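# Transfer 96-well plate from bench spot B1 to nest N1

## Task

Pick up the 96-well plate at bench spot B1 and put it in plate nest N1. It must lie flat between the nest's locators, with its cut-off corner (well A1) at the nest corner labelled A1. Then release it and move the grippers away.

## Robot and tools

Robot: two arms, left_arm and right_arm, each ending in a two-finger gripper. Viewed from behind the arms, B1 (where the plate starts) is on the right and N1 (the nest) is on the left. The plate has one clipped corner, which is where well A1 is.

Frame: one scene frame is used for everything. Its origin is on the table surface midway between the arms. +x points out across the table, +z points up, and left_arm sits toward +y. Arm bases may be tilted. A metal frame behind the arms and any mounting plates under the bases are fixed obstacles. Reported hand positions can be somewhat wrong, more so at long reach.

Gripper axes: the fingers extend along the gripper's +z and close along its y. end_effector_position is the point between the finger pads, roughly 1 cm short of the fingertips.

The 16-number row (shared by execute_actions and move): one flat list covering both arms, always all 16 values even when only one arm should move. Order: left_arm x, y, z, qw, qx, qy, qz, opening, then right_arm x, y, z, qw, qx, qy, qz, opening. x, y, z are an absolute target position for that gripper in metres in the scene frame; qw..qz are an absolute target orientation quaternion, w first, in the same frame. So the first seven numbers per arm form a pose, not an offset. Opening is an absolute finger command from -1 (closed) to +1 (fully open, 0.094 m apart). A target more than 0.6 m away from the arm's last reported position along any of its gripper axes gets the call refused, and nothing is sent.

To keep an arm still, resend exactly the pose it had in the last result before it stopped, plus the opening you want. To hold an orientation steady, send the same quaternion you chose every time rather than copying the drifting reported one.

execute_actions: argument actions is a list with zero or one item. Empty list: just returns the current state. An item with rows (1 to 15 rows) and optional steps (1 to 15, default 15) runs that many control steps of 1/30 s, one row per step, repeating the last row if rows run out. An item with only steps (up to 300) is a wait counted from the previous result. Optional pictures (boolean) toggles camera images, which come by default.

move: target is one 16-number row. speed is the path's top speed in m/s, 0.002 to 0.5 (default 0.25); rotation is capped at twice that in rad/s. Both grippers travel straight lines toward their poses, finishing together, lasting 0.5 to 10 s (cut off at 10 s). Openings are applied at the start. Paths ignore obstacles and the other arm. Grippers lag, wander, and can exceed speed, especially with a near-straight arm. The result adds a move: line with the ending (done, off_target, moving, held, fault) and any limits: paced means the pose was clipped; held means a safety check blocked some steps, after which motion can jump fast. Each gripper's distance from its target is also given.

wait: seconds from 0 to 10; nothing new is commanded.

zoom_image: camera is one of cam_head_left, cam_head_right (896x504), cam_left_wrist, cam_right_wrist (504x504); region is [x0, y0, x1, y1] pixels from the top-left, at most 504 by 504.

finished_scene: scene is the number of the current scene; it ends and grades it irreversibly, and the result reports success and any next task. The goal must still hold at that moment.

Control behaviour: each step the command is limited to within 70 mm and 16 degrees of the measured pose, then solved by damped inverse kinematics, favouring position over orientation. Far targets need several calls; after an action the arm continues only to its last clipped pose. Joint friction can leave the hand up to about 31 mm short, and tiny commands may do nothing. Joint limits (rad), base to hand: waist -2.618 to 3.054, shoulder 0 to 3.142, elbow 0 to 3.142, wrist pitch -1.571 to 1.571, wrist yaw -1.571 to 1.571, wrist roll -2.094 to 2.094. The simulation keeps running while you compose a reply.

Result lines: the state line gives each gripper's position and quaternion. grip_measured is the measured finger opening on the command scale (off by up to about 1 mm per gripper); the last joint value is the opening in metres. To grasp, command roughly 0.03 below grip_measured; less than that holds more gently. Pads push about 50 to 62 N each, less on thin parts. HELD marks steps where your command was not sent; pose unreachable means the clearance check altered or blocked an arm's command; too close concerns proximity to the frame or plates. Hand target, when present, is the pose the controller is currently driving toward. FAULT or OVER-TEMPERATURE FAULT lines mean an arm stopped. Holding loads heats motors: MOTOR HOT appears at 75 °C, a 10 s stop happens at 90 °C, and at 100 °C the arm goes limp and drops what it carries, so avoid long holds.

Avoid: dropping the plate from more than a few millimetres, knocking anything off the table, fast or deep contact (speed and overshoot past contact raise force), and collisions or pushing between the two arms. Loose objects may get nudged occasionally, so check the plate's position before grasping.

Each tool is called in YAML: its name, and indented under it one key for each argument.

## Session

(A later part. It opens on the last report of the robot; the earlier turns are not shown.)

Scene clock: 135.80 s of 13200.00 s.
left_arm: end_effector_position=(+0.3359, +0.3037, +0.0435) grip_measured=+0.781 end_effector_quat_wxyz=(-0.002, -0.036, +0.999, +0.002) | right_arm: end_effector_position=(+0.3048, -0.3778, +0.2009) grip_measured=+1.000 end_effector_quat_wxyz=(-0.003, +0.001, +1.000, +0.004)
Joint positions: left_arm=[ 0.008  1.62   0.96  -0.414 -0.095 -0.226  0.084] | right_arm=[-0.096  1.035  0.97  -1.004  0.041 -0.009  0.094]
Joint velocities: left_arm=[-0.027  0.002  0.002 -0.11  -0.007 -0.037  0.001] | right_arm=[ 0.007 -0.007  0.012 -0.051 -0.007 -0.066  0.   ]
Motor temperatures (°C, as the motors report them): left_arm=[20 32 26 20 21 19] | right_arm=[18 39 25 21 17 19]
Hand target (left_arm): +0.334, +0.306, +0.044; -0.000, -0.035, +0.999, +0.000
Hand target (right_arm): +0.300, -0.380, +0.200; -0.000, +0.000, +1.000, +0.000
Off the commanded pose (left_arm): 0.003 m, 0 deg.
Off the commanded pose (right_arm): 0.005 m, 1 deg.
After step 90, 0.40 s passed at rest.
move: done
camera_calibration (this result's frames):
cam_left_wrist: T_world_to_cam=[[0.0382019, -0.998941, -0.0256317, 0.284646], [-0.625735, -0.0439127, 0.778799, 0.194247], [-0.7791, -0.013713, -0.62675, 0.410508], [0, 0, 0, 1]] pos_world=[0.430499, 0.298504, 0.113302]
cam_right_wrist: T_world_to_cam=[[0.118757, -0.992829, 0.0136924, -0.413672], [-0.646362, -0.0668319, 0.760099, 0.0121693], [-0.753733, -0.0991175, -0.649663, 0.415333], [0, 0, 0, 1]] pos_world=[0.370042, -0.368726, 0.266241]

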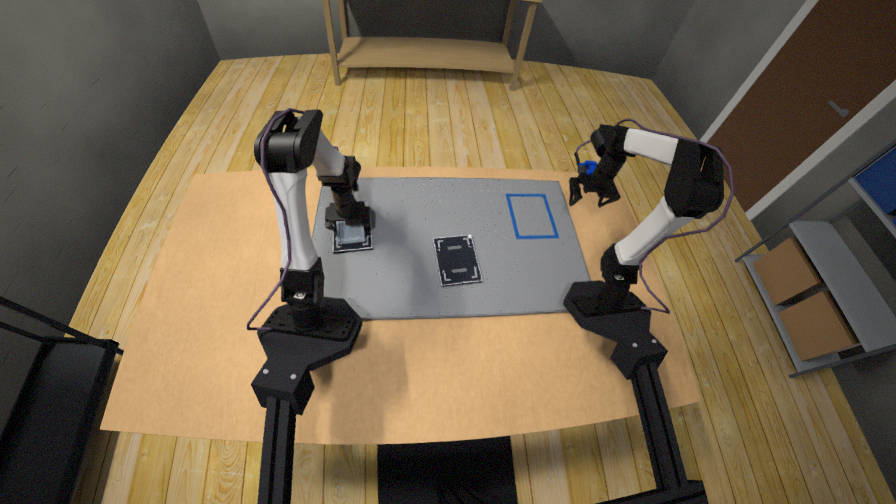

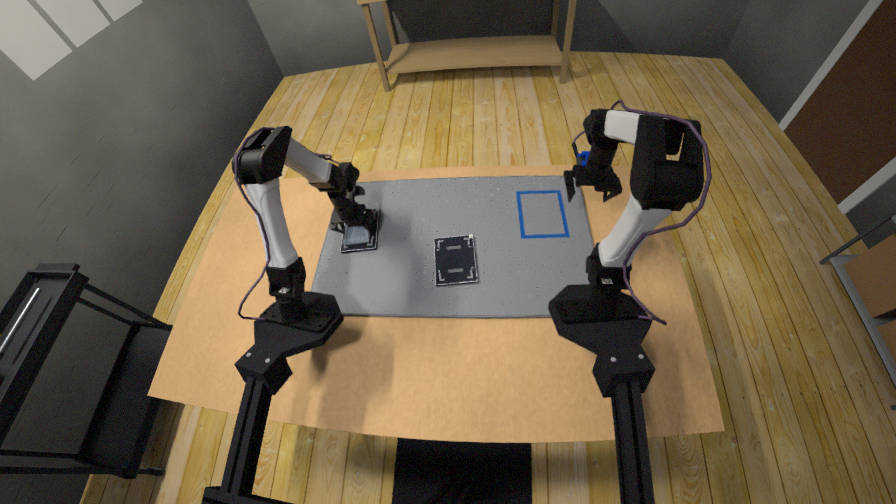

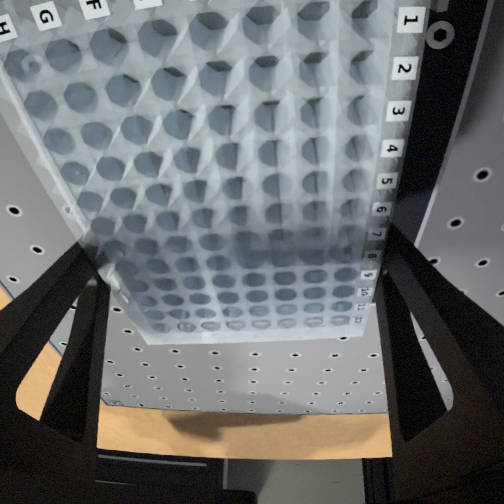

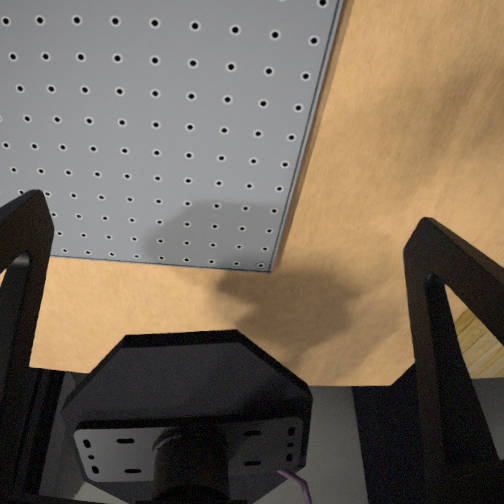

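move:
  target: [0.341,0.297,0.038,0,-0.035,0.9994,0,0.73, 0.3,-0.38,0.2,0,0,1,0,1]
  speed: 0.008

zoom_image:
  camera: "cam_head_left"
  region: [310,180,400,270]

Scene clock: 140.97 s of 13200.00 s.
left_arm: end_effector_position=(+0.3320, +0.3017, +0.0391) grip_measured=+0.781 end_effector_quat_wxyz=(-0.010, -0.034, +0.999, +0.003) | right_arm: end_effector_position=(+0.3048, -0.3778, +0.2009) grip_measured=+1.000 end_effector_quat_wxyz=(-0.003, +0.001, +1.000, +0.004)
Joint positions: left_arm=[ 0.003  1.636  0.96  -0.414 -0.095 -0.229  0.084] | right_arm=[-0.096  1.035  0.97  -1.004  0.041 -0.009  0.094]
Joint velocities: left_arm=[-0.012 -0.012 -0.007 -0.007  0.081  0.066  0.   ] | right_arm=[-0.007 -0.007 -0.007 -0.066  0.022 -0.022  0.   ]
Motor temperatures (°C, as the motors report them): left_arm=[20 32 26 20 21 19] | right_arm=[18 39 25 21 17 19]
Hand target (left_arm): +0.341, +0.297, +0.038; -0.000, -0.035, +0.999, -0.000
Hand target (right_arm): +0.300, -0.380, +0.200; -0.000, +0.000, +1.000, +0.000
Off the commanded pose (left_arm): 0.010 m, 1 deg.
Off the commanded pose (right_arm): 0.005 m, 1 deg.
After step 90, 0.70 s passed at rest.
move: done
camera_calibration (this result's frames):
cam_left_wrist: T_world_to_cam=[[0.0347098, -0.999065, -0.0257606, 0.283947], [-0.613503, -0.0416481, 0.788594, 0.190084], [-0.78893, -0.0115677, -0.614375, 0.406825], [0, 0, 0, 1]] pos_world=[0.427718, 0.296304, 0.107359]
cam_right_wrist: T_world_to_cam=[[0.118757, -0.992829, 0.0136924, -0.413672], [-0.646362, -0.0668319, 0.760099, 0.0121693], [-0.753733, -0.0991175, -0.649663, 0.415333], [0, 0, 0, 1]] pos_world=[0.370042, -0.368726, 0.266241]

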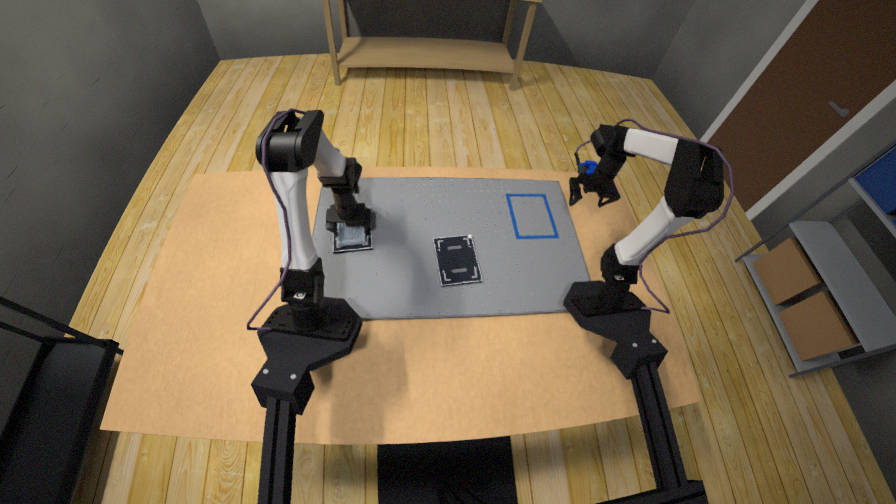

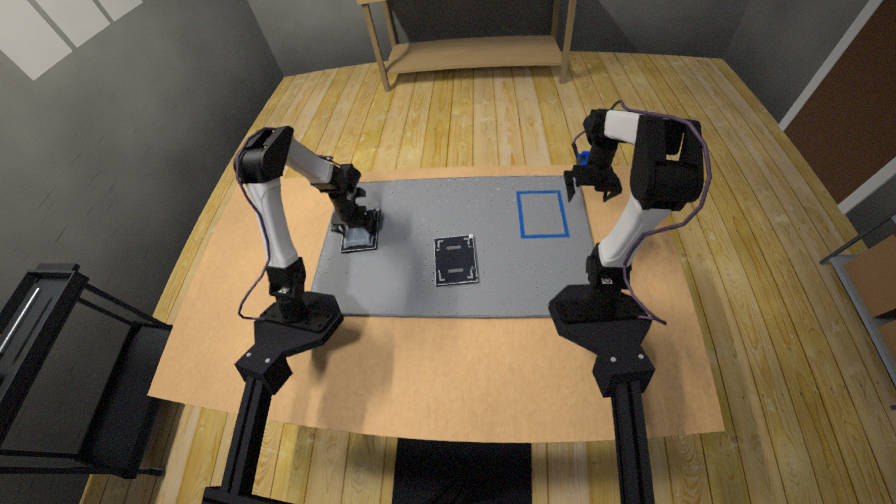

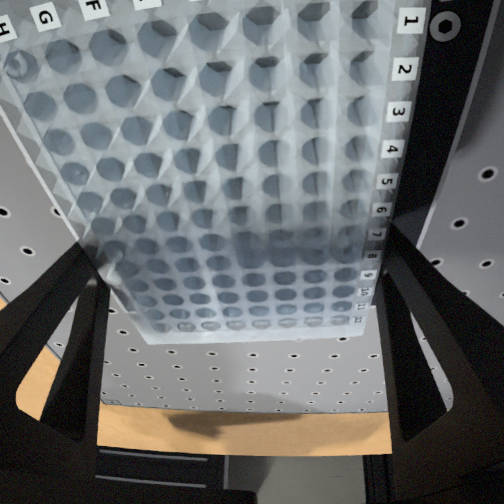

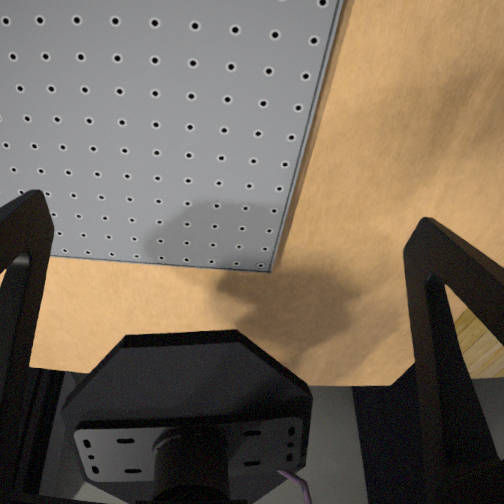

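Region (310, 180, 400, 270) of cam_head_left's 896x504 image, scaled by 5.600, with more detail than that image has.

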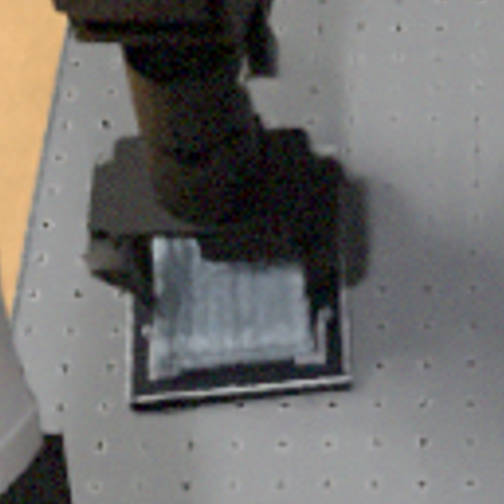

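move:
  target: [0.352,0.294,0.048,0,-0.035,0.9994,0,0.73, 0.3,-0.38,0.2,0,0,1,0,1]
  speed: 0.01

zoom_image:
  camera: "cam_head_left"
  region: [310,180,400,270]

Scene clock: 145.50 s of 13200.00 s.
left_arm: end_effector_position=(+0.3507, +0.2970, +0.0482) grip_measured=+0.781 end_effector_quat_wxyz=(+0.005, -0.035, +0.999, -0.002) | right_arm: end_effector_position=(+0.3048, -0.3778, +0.2009) grip_measured=+1.000 end_effector_quat_wxyz=(-0.003, +0.001, +1.000, +0.004)
Joint positions: left_arm=[-0.003  1.636  1.019 -0.442 -0.095 -0.234  0.084] | right_arm=[-0.096  1.035  0.97  -1.004  0.041 -0.009  0.094]
Joint velocities: left_arm=[ 0.007  0.022  0.002 -0.007  0.007 -0.007 -0.001] | right_arm=[ 0.022 -0.002 -0.002  0.022 -0.037  0.022  0.   ]
Motor temperatures (°C, as the motors report them): left_arm=[20 31 26 20 21 19] | right_arm=[18 38 25 21 17 19]
Hand target (left_arm): +0.352, +0.294, +0.048; +0.000, -0.035, +0.999, -0.000
Hand target (right_arm): +0.300, -0.380, +0.200; -0.000, +0.000, +1.000, +0.000
Off the commanded pose (left_arm): 0.003 m, 1 deg.
Off the commanded pose (right_arm): 0.005 m, 1 deg.
move: done
camera_calibration (this result's frames):
cam_left_wrist: T_world_to_cam=[[0.037557, -0.999156, -0.0166341, 0.277417], [-0.636808, -0.0367583, 0.770145, 0.201718], [-0.770107, -0.0183316, -0.637652, 0.423653], [0, 0, 0, 1]] pos_world=[0.444295, 0.292364, 0.119406]
cam_right_wrist: T_world_to_cam=[[0.118757, -0.992829, 0.0136924, -0.413672], [-0.646362, -0.0668319, 0.760099, 0.0121693], [-0.753733, -0.0991175, -0.649663, 0.415333], [0, 0, 0, 1]] pos_world=[0.370042, -0.368726, 0.266241]

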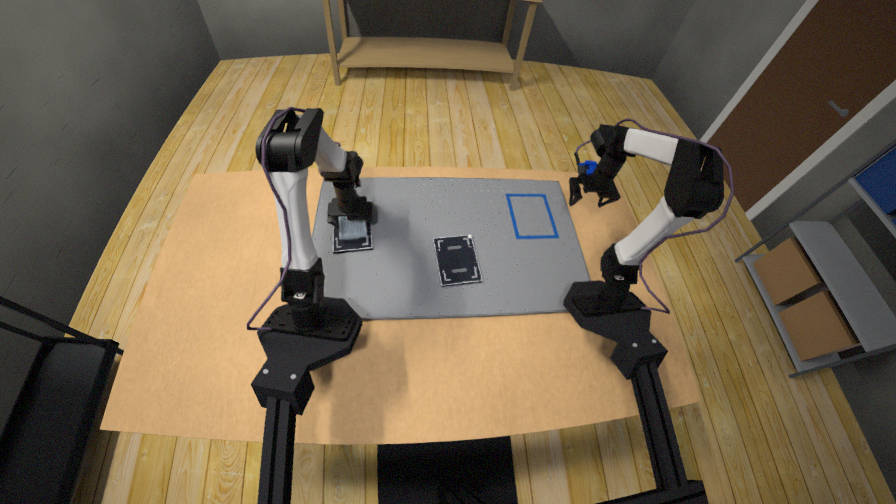

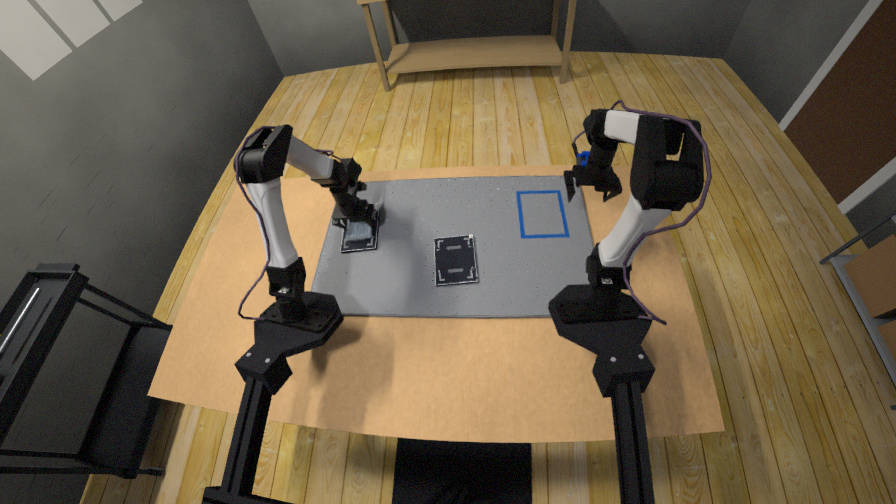

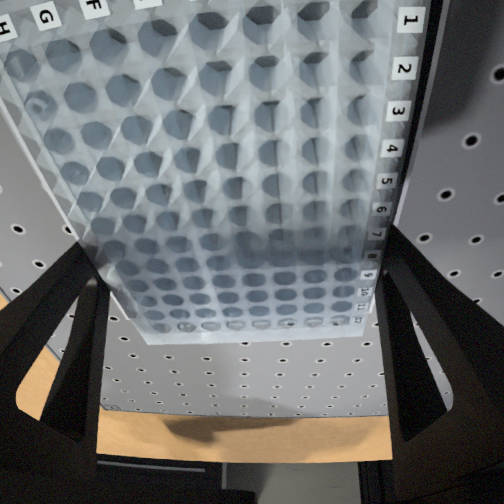

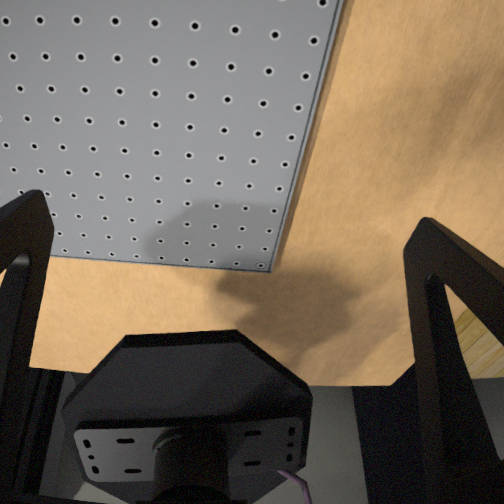

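Region (310, 180, 400, 270) of cam_head_left's 896x504 image, scaled by 5.600, with more detail than that image has.

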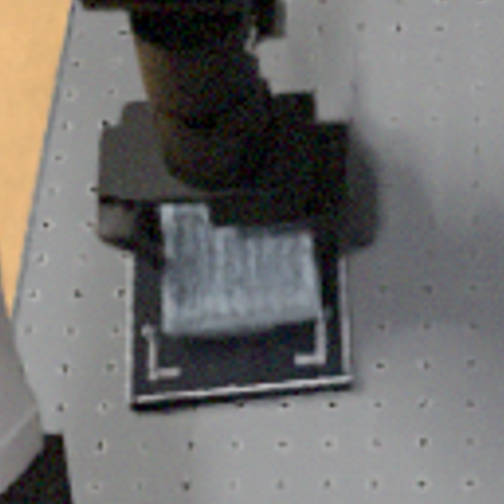

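move:
  target: [0.338,0.303,0.043,0,-0.035,0.9994,0,0.73, 0.3,-0.38,0.2,0,0,1,0,1]
  speed: 0.01

zoom_image:
  camera: "cam_head_left"
  region: [310,180,400,270]

Scene clock: 149.80 s of 13200.00 s.
left_arm: end_effector_position=(+0.3372, +0.2987, +0.0424) grip_measured=+0.781 end_effector_quat_wxyz=(-0.008, -0.033, +0.999, +0.000) | right_arm: end_effector_position=(+0.3048, -0.3778, +0.2009) grip_measured=+1.000 end_effector_quat_wxyz=(-0.003, +0.001, +1.000, +0.004)
Joint positions: left_arm=[-0.003  1.636  0.982 -0.431 -0.095 -0.233  0.084] | right_arm=[-0.096  1.035  0.97  -1.004  0.041 -0.009  0.094]
Joint velocities: left_arm=[-0.017 -0.002 -0.007 -0.081 -0.007 -0.037 -0.   ] | right_arm=[-0.017 -0.017 -0.027  0.022 -0.022  0.007  0.   ]
Motor temperatures (°C, as the motors report them): left_arm=[20 31 26 19 21 19] | right_arm=[18 38 25 21 17 19]
Hand target (left_arm): +0.338, +0.303, +0.043; -0.000, -0.035, +0.999, +0.000
Hand target (right_arm): +0.300, -0.380, +0.200; -0.000, +0.000, +1.000, +0.000
Off the commanded pose (left_arm): 0.004 m, 1 deg.
Off the commanded pose (right_arm): 0.005 m, 1 deg.
move: done
camera_calibration (this result's frames):
cam_left_wrist: T_world_to_cam=[[0.0330732, -0.999217, -0.021697, 0.281245], [-0.617438, -0.0374979, 0.785725, 0.190683], [-0.785924, -0.0125898, -0.618195, 0.412421], [0, 0, 0, 1]] pos_world=[0.432565, 0.293367, 0.111234]
cam_right_wrist: T_world_to_cam=[[0.118757, -0.992829, 0.0136924, -0.413672], [-0.646362, -0.0668319, 0.760099, 0.0121693], [-0.753733, -0.0991175, -0.649663, 0.415333], [0, 0, 0, 1]] pos_world=[0.370042, -0.368726, 0.266241]

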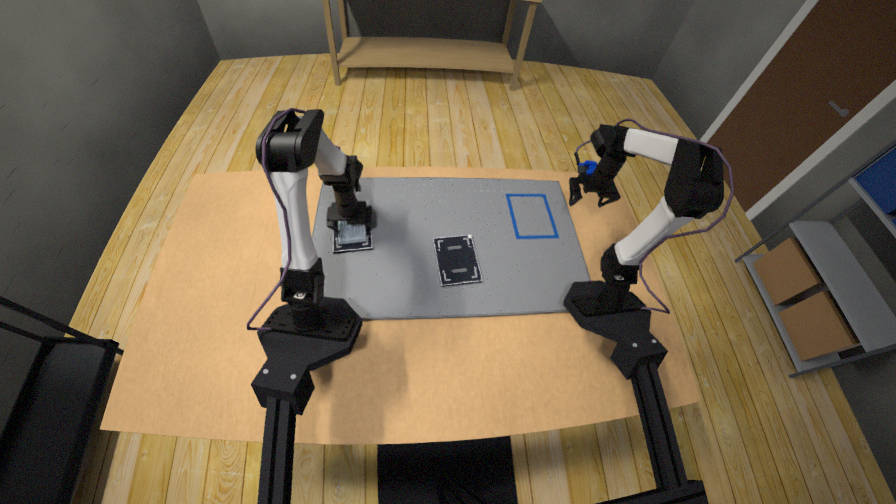

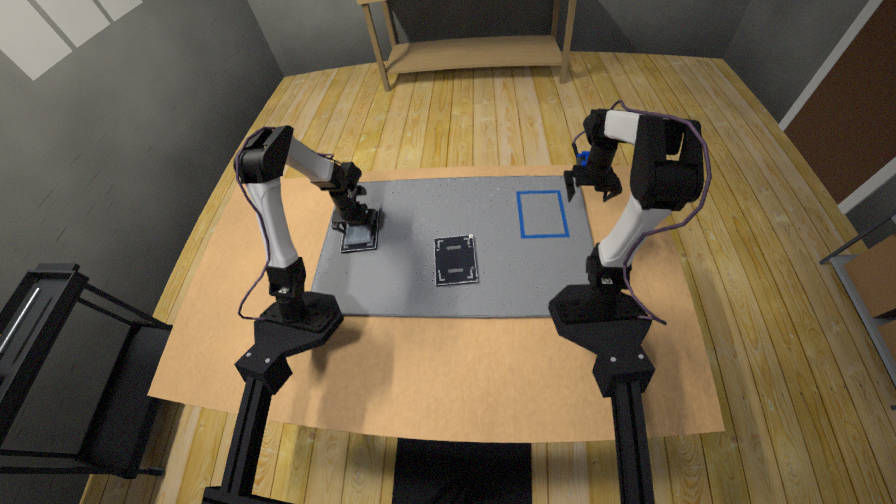

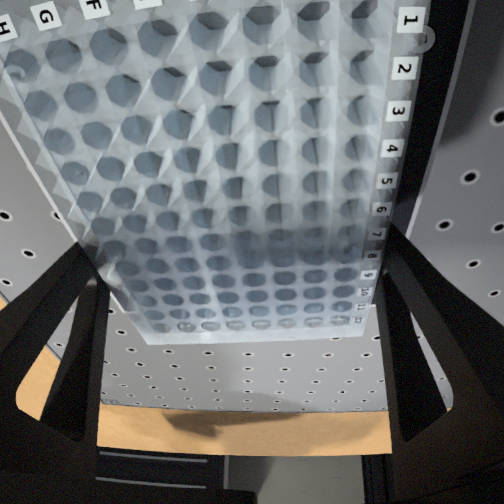

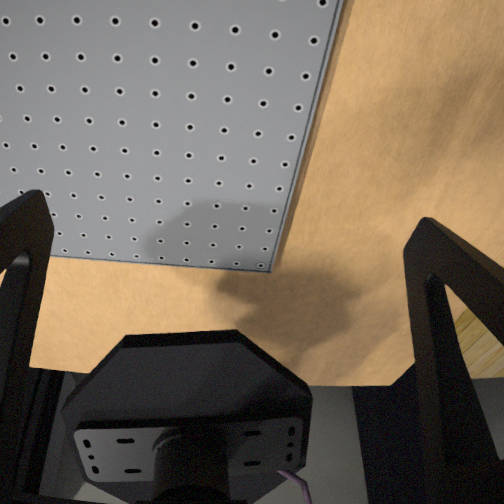

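Region (310, 180, 400, 270) of cam_head_left's 896x504 image, scaled by 5.600, with more detail than that image has.

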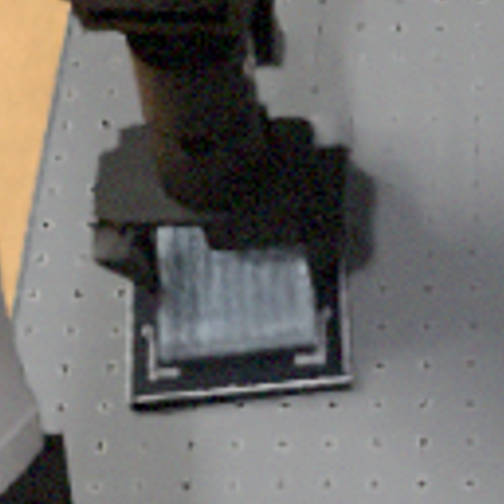

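move:
  target: [0.339,0.3045,0.038,0,-0.035,0.9994,0,0.73, 0.3,-0.38,0.2,0,0,1,0,1]
  speed: 0.006

zoom_image:
  camera: "cam_head_left"
  region: [310,180,400,270]

Scene clock: 153.90 s of 13200.00 s.
left_arm: end_effector_position=(+0.3420, +0.3021, +0.0421) grip_measured=+0.781 end_effector_quat_wxyz=(+0.001, -0.036, +0.999, +0.001) | right_arm: end_effector_position=(+0.3048, -0.3778, +0.2009) grip_measured=+1.000 end_effector_quat_wxyz=(-0.003, +0.001, +1.000, +0.004)
Joint positions: left_arm=[ 0.007  1.636  0.982 -0.413 -0.095 -0.227  0.084] | right_arm=[-0.096  1.035  0.97  -1.004  0.041 -0.009  0.094]
Joint velocities: left_arm=[-0.022 -0.007 -0.017 -0.007 -0.007  0.022 -0.001] | right_arm=[ 0.022 -0.002 -0.012  0.051 -0.051 -0.081  0.   ]
Motor temperatures (°C, as the motors report them): left_arm=[20 32 26 20 21 19] | right_arm=[18 38 25 21 17 19]
Hand target (left_arm): +0.339, +0.304, +0.038; -0.000, -0.035, +0.999, -0.000
Hand target (right_arm): +0.300, -0.380, +0.200; -0.000, +0.000, +1.000, +0.000
Off the commanded pose (left_arm): 0.006 m, 0 deg.
Off the commanded pose (right_arm): 0.005 m, 1 deg.
move: done
camera_calibration (this result's frames):
cam_left_wrist: T_world_to_cam=[[0.0383348, -0.99899, -0.0234578, 0.282662], [-0.630652, -0.0423964, 0.774907, 0.200459], [-0.775119, -0.0149122, -0.63164, 0.413562], [0, 0, 0, 1]] pos_world=[0.436144, 0.297042, 0.112516]
cam_right_wrist: T_world_to_cam=[[0.118757, -0.992829, 0.0136924, -0.413672], [-0.646362, -0.0668319, 0.760099, 0.0121693], [-0.753733, -0.0991175, -0.649663, 0.415333], [0, 0, 0, 1]] pos_world=[0.370042, -0.368726, 0.266241]

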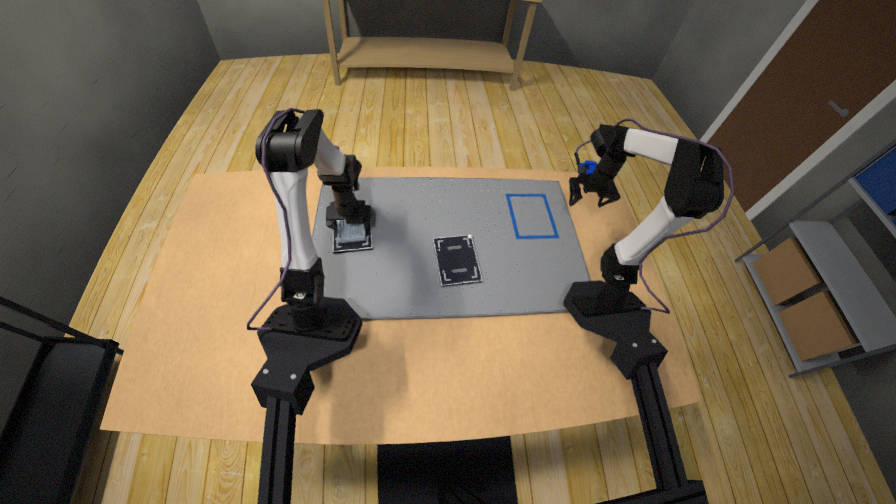

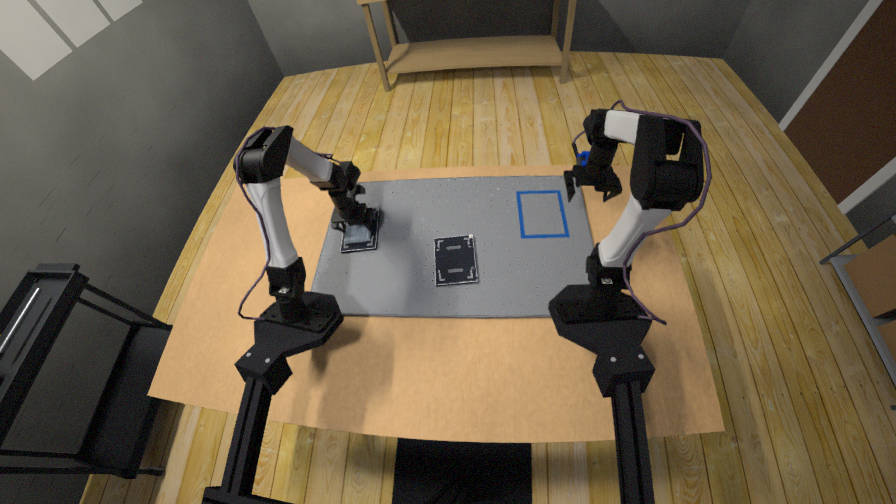

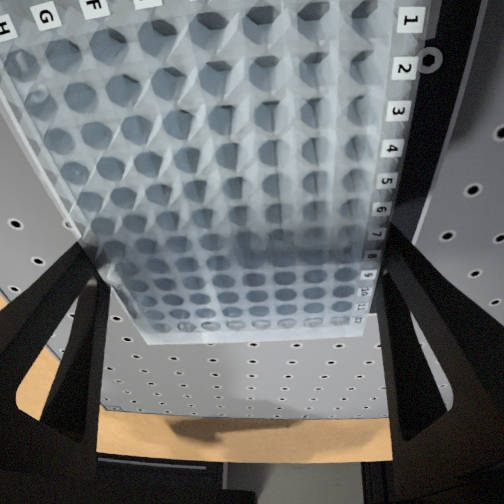

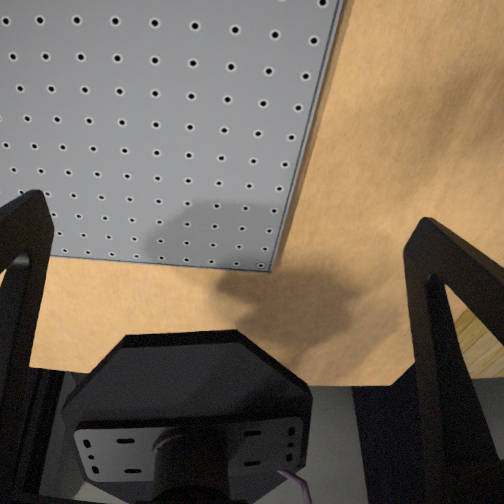

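Region (310, 180, 400, 270) of cam_head_left's 896x504 image, scaled by 5.600, with more detail than that image has.

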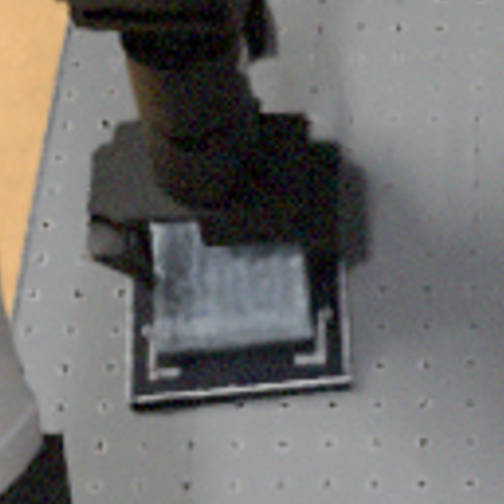

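move:
  target: [0.338,0.2975,0.036,0,-0.035,0.9994,0,0.73, 0.3,-0.38,0.2,0,0,1,0,1]
  speed: 0.006

zoom_image:
  camera: "cam_head_left"
  region: [310,180,400,270]

Scene clock: 157.47 s of 13200.00 s.
left_arm: end_effector_position=(+0.3434, +0.3018, +0.0421) grip_measured=+0.781 end_effector_quat_wxyz=(+0.004, -0.037, +0.999, +0.001) | right_arm: end_effector_position=(+0.3048, -0.3778, +0.2009) grip_measured=+1.000 end_effector_quat_wxyz=(-0.003, +0.001, +1.000, +0.004)
Joint positions: left_arm=[ 0.007  1.636  0.982 -0.407 -0.095 -0.228  0.084] | right_arm=[-0.096  1.035  0.97  -1.004  0.041 -0.009  0.094]
Joint velocities: left_arm=[-0.012 -0.002  0.012 -0.022 -0.095 -0.066 -0.   ] | right_arm=[-0.007  0.002  0.022 -0.051  0.051  0.022  0.   ]
Motor temperatures (°C, as the motors report them): left_arm=[20 31 26 20 21 19] | right_arm=[18 38 25 21 17 19]
Hand target (left_arm): +0.338, +0.298, +0.036; -0.000, -0.035, +0.999, +0.000
Hand target (right_arm): +0.300, -0.380, +0.200; -0.000, +0.000, +1.000, +0.000
Off the commanded pose (left_arm): 0.009 m, 0 deg.
Off the commanded pose (right_arm): 0.005 m, 1 deg.
move: done
camera_calibration (this result's frames):
cam_left_wrist: T_world_to_cam=[[0.040557, -0.998929, -0.0222713, 0.281542], [-0.635207, -0.0429825, 0.771145, 0.203276], [-0.771277, -0.0171284, -0.63627, 0.414253], [0, 0, 0, 1]] pos_world=[0.437207, 0.297074, 0.113091]
cam_right_wrist: T_world_to_cam=[[0.118757, -0.992829, 0.0136924, -0.413672], [-0.646362, -0.0668319, 0.760099, 0.0121693], [-0.753733, -0.0991175, -0.649663, 0.415333], [0, 0, 0, 1]] pos_world=[0.370042, -0.368726, 0.266241]

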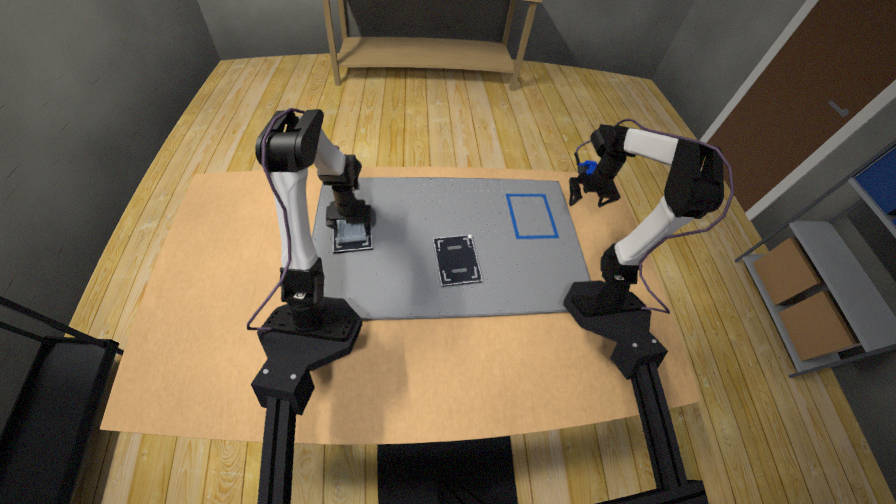

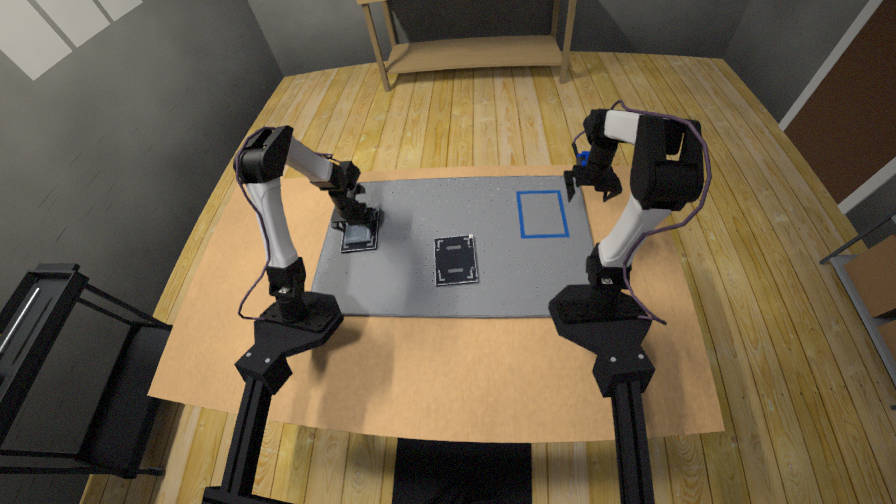

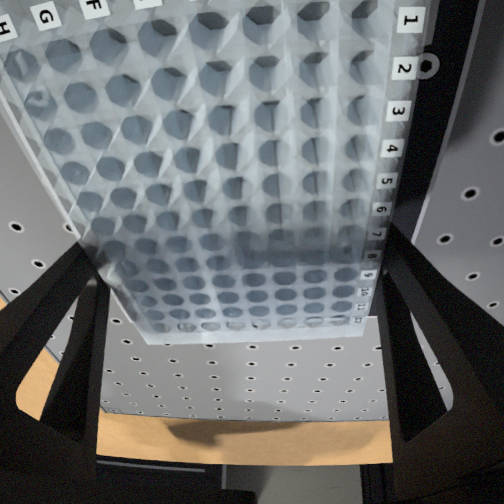

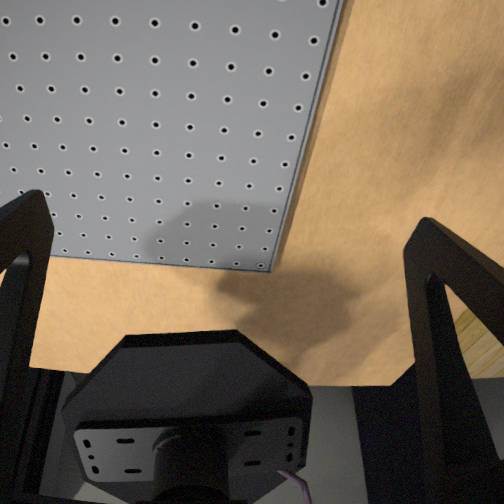

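Region (310, 180, 400, 270) of cam_head_left's 896x504 image, scaled by 5.600, with more detail than that image has.

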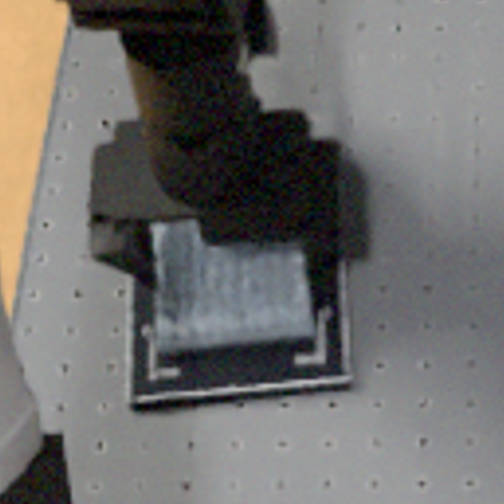

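move:
  target: [0.333,0.2955,0.04,0,-0.035,0.9994,0,0.73, 0.3,-0.38,0.2,0,0,1,0,1]
  speed: 0.008

zoom_image:
  camera: "cam_head_left"
  region: [310,180,400,270]

Scene clock: 162.37 s of 13200.00 s.
left_arm: end_effector_position=(+0.3352, +0.2976, +0.0398) grip_measured=+0.781 end_effector_quat_wxyz=(-0.004, -0.034, +0.999, -0.001) | right_arm: end_effector_position=(+0.3048, -0.3778, +0.2009) grip_measured=+1.000 end_effector_quat_wxyz=(-0.003, +0.001, +1.000, +0.004)
Joint positions: left_arm=[-0.006  1.636  0.964 -0.405 -0.095 -0.237  0.084] | right_arm=[-0.096  1.035  0.97  -1.004  0.041 -0.009  0.094]
Joint velocities: left_arm=[ 0.002 -0.002 -0.002 -0.022  0.037  0.007 -0.001] | right_arm=[-0.017  0.007 -0.012  0.022 -0.007 -0.007  0.   ]
Motor temperatures (°C, as the motors report them): left_arm=[20 31 26 20 21 19] | right_arm=[18 38 25 21 17 19]
Hand target (left_arm): +0.333, +0.296, +0.040; -0.000, -0.035, +0.999, +0.000
Hand target (right_arm): +0.300, -0.380, +0.200; -0.000, +0.000, +1.000, +0.000
Off the commanded pose (left_arm): 0.003 m, 0 deg.
Off the commanded pose (right_arm): 0.005 m, 1 deg.
After step 90, 0.13 s passed at rest.
move: done
camera_calibration (this result's frames):
cam_left_wrist: T_world_to_cam=[[0.0358375, -0.99918, -0.0188231, 0.279087], [-0.622923, -0.0370629, 0.781405, 0.193362], [-0.781462, -0.0162782, -0.623741, 0.409023], [0, 0, 0, 1]] pos_world=[0.430084, 0.292683, 0.109284]
cam_right_wrist: T_world_to_cam=[[0.118757, -0.992829, 0.0136924, -0.413672], [-0.646362, -0.0668319, 0.760099, 0.0121693], [-0.753733, -0.0991175, -0.649663, 0.415333], [0, 0, 0, 1]] pos_world=[0.370042, -0.368726, 0.266241]

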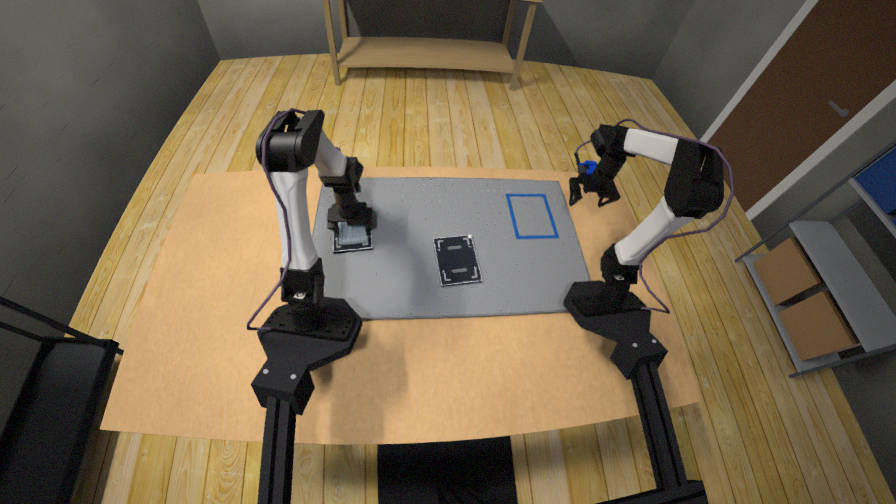

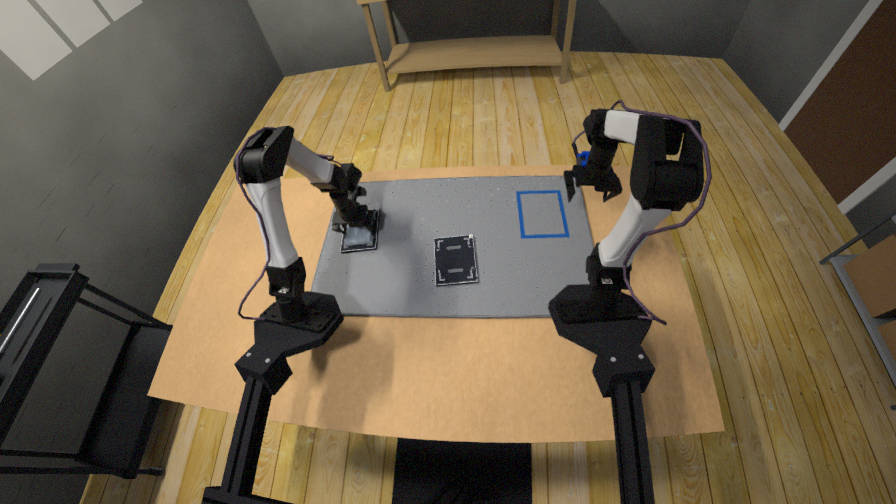

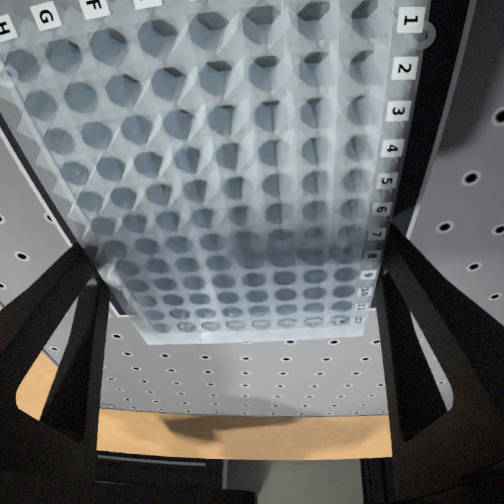

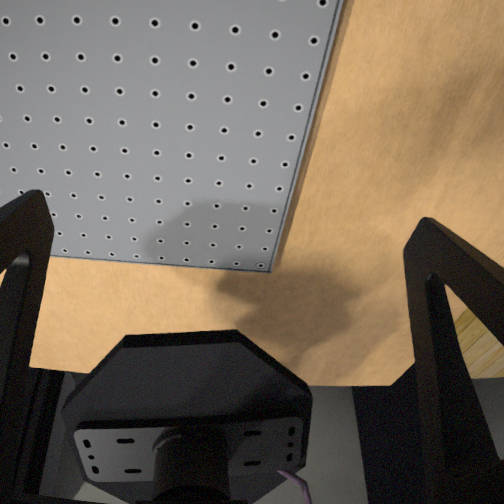

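Region (310, 180, 400, 270) of cam_head_left's 896x504 image, scaled by 5.600, with more detail than that image has.

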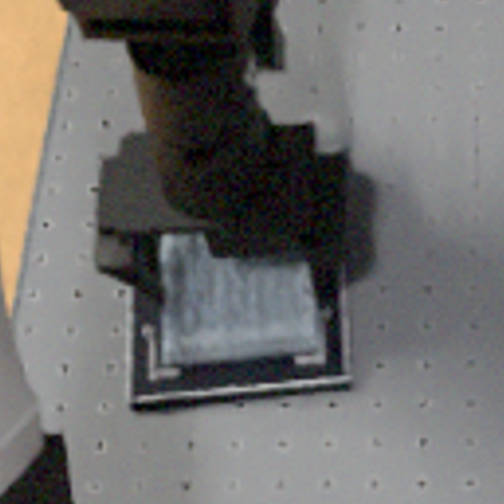

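execute_actions:
  actions:
    - {"rows":[[0.341,0.305,0.041,0,-0.035,0.9994,0,0.73,0.3,-0.38,0.2,0,0,1,0,1],[0.341,0.305,0.041,0,-0.035,0.9994,0,0.73,0.3,-0.38,0.2,0,0,1,0,1],[0.341,0.305,0.041,0,-0.035,0.9994,0,0.73,0.3,-0.38,0.2,0,0,1,0,1],[0.341,0.301,0.041,0,-0.035,0.9994,0,0.73,0.3,-0.38,0.2,0,0,1,0,1]],"steps":15}

Scene clock: 167.73 s of 13200.00 s.
left_arm: end_effector_position=(+0.3357, +0.3018, +0.0395) grip_measured=+0.781 end_effector_quat_wxyz=(-0.004, -0.037, +0.999, +0.001) | right_arm: end_effector_position=(+0.3048, -0.3778, +0.2009) grip_measured=+1.000 end_effector_quat_wxyz=(-0.003, +0.001, +1.000, +0.004)
Joint positions: left_arm=[ 0.005  1.636  0.964 -0.405 -0.094 -0.231  0.084] | right_arm=[-0.096  1.035  0.97  -1.004  0.041 -0.009  0.094]
Joint velocities: left_arm=[-0.012 -0.002 -0.002  0.022 -0.081 -0.037 -0.   ] | right_arm=[ 0.002  0.002  0.007  0.007 -0.007  0.022  0.   ]
Motor temperatures (°C, as the motors report them): left_arm=[20 32 26 20 21 19] | right_arm=[18 38 25 21 17 19]
Hand target (left_arm): +0.341, +0.301, +0.041; +0.000, -0.035, +0.999, -0.000
Hand target (right_arm): +0.300, -0.380, +0.200; -0.000, +0.000, +1.000, +0.000
Off the commanded pose (left_arm): 0.006 m, 1 deg.
Off the commanded pose (right_arm): 0.005 m, 1 deg.
Steps of this call (steps 1 to 90: nothing new was sent; then 1.87 s passed at rest; steps 91 to 105: all 15 steps of this action). Readings (end_effector_position):
91: left_arm (+0.3353, +0.2980, +0.0398) | right_arm (+0.3048, -0.3778, +0.2009)
92: left_arm (+0.3354, +0.2990, +0.0397) | right_arm (+0.3048, -0.3778, +0.2009)
94: left_arm (+0.3357, +0.3016, +0.0395) | right_arm (+0.3048, -0.3778, +0.2009)
98: left_arm (+0.3357, +0.3018, +0.0395) | right_arm (+0.3048, -0.3778, +0.2009)
105: the state above
camera_calibration (this result's frames):
cam_left_wrist: T_world_to_cam=[[0.0400593, -0.998932, -0.0230428, 0.28195], [-0.622515, -0.0429896, 0.781426, 0.19576], [-0.781582, -0.0169589, -0.623572, 0.409527], [0, 0, 0, 1]] pos_world=[0.430647, 0.29701, 0.108894]
cam_right_wrist: T_world_to_cam=[[0.118757, -0.992829, 0.0136924, -0.413672], [-0.646362, -0.0668319, 0.760099, 0.0121693], [-0.753733, -0.0991175, -0.649663, 0.415333], [0, 0, 0, 1]] pos_world=[0.370042, -0.368726, 0.266241]

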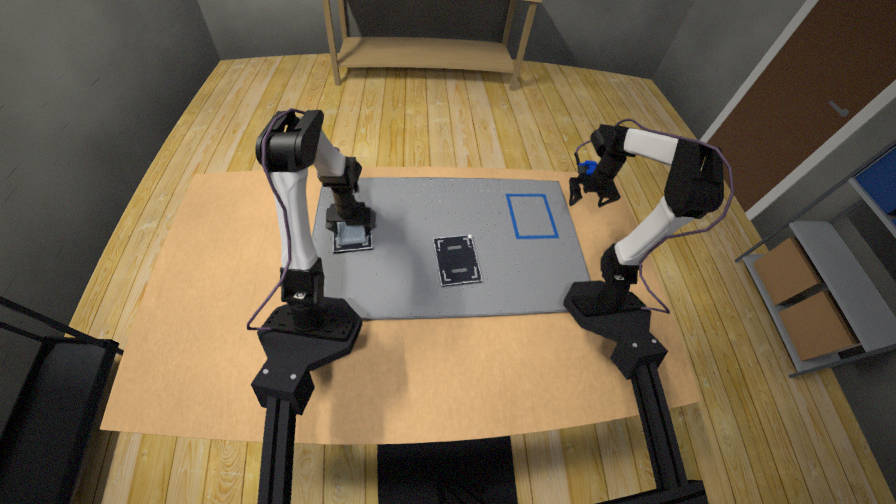

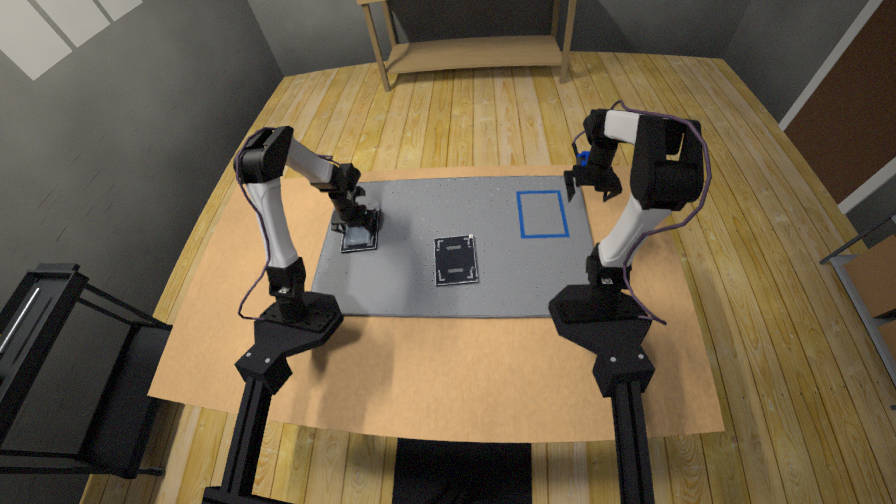

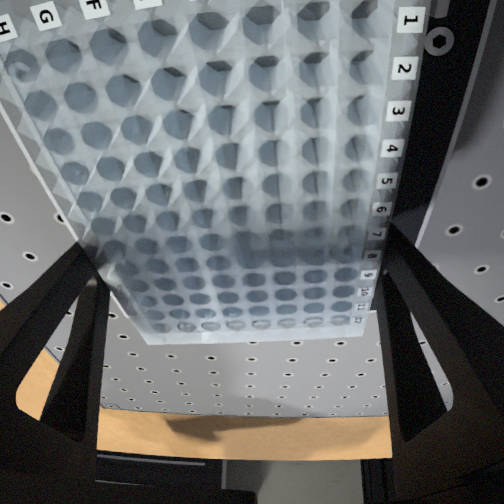

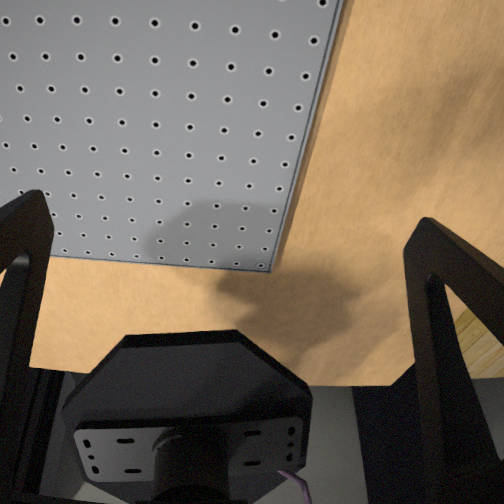

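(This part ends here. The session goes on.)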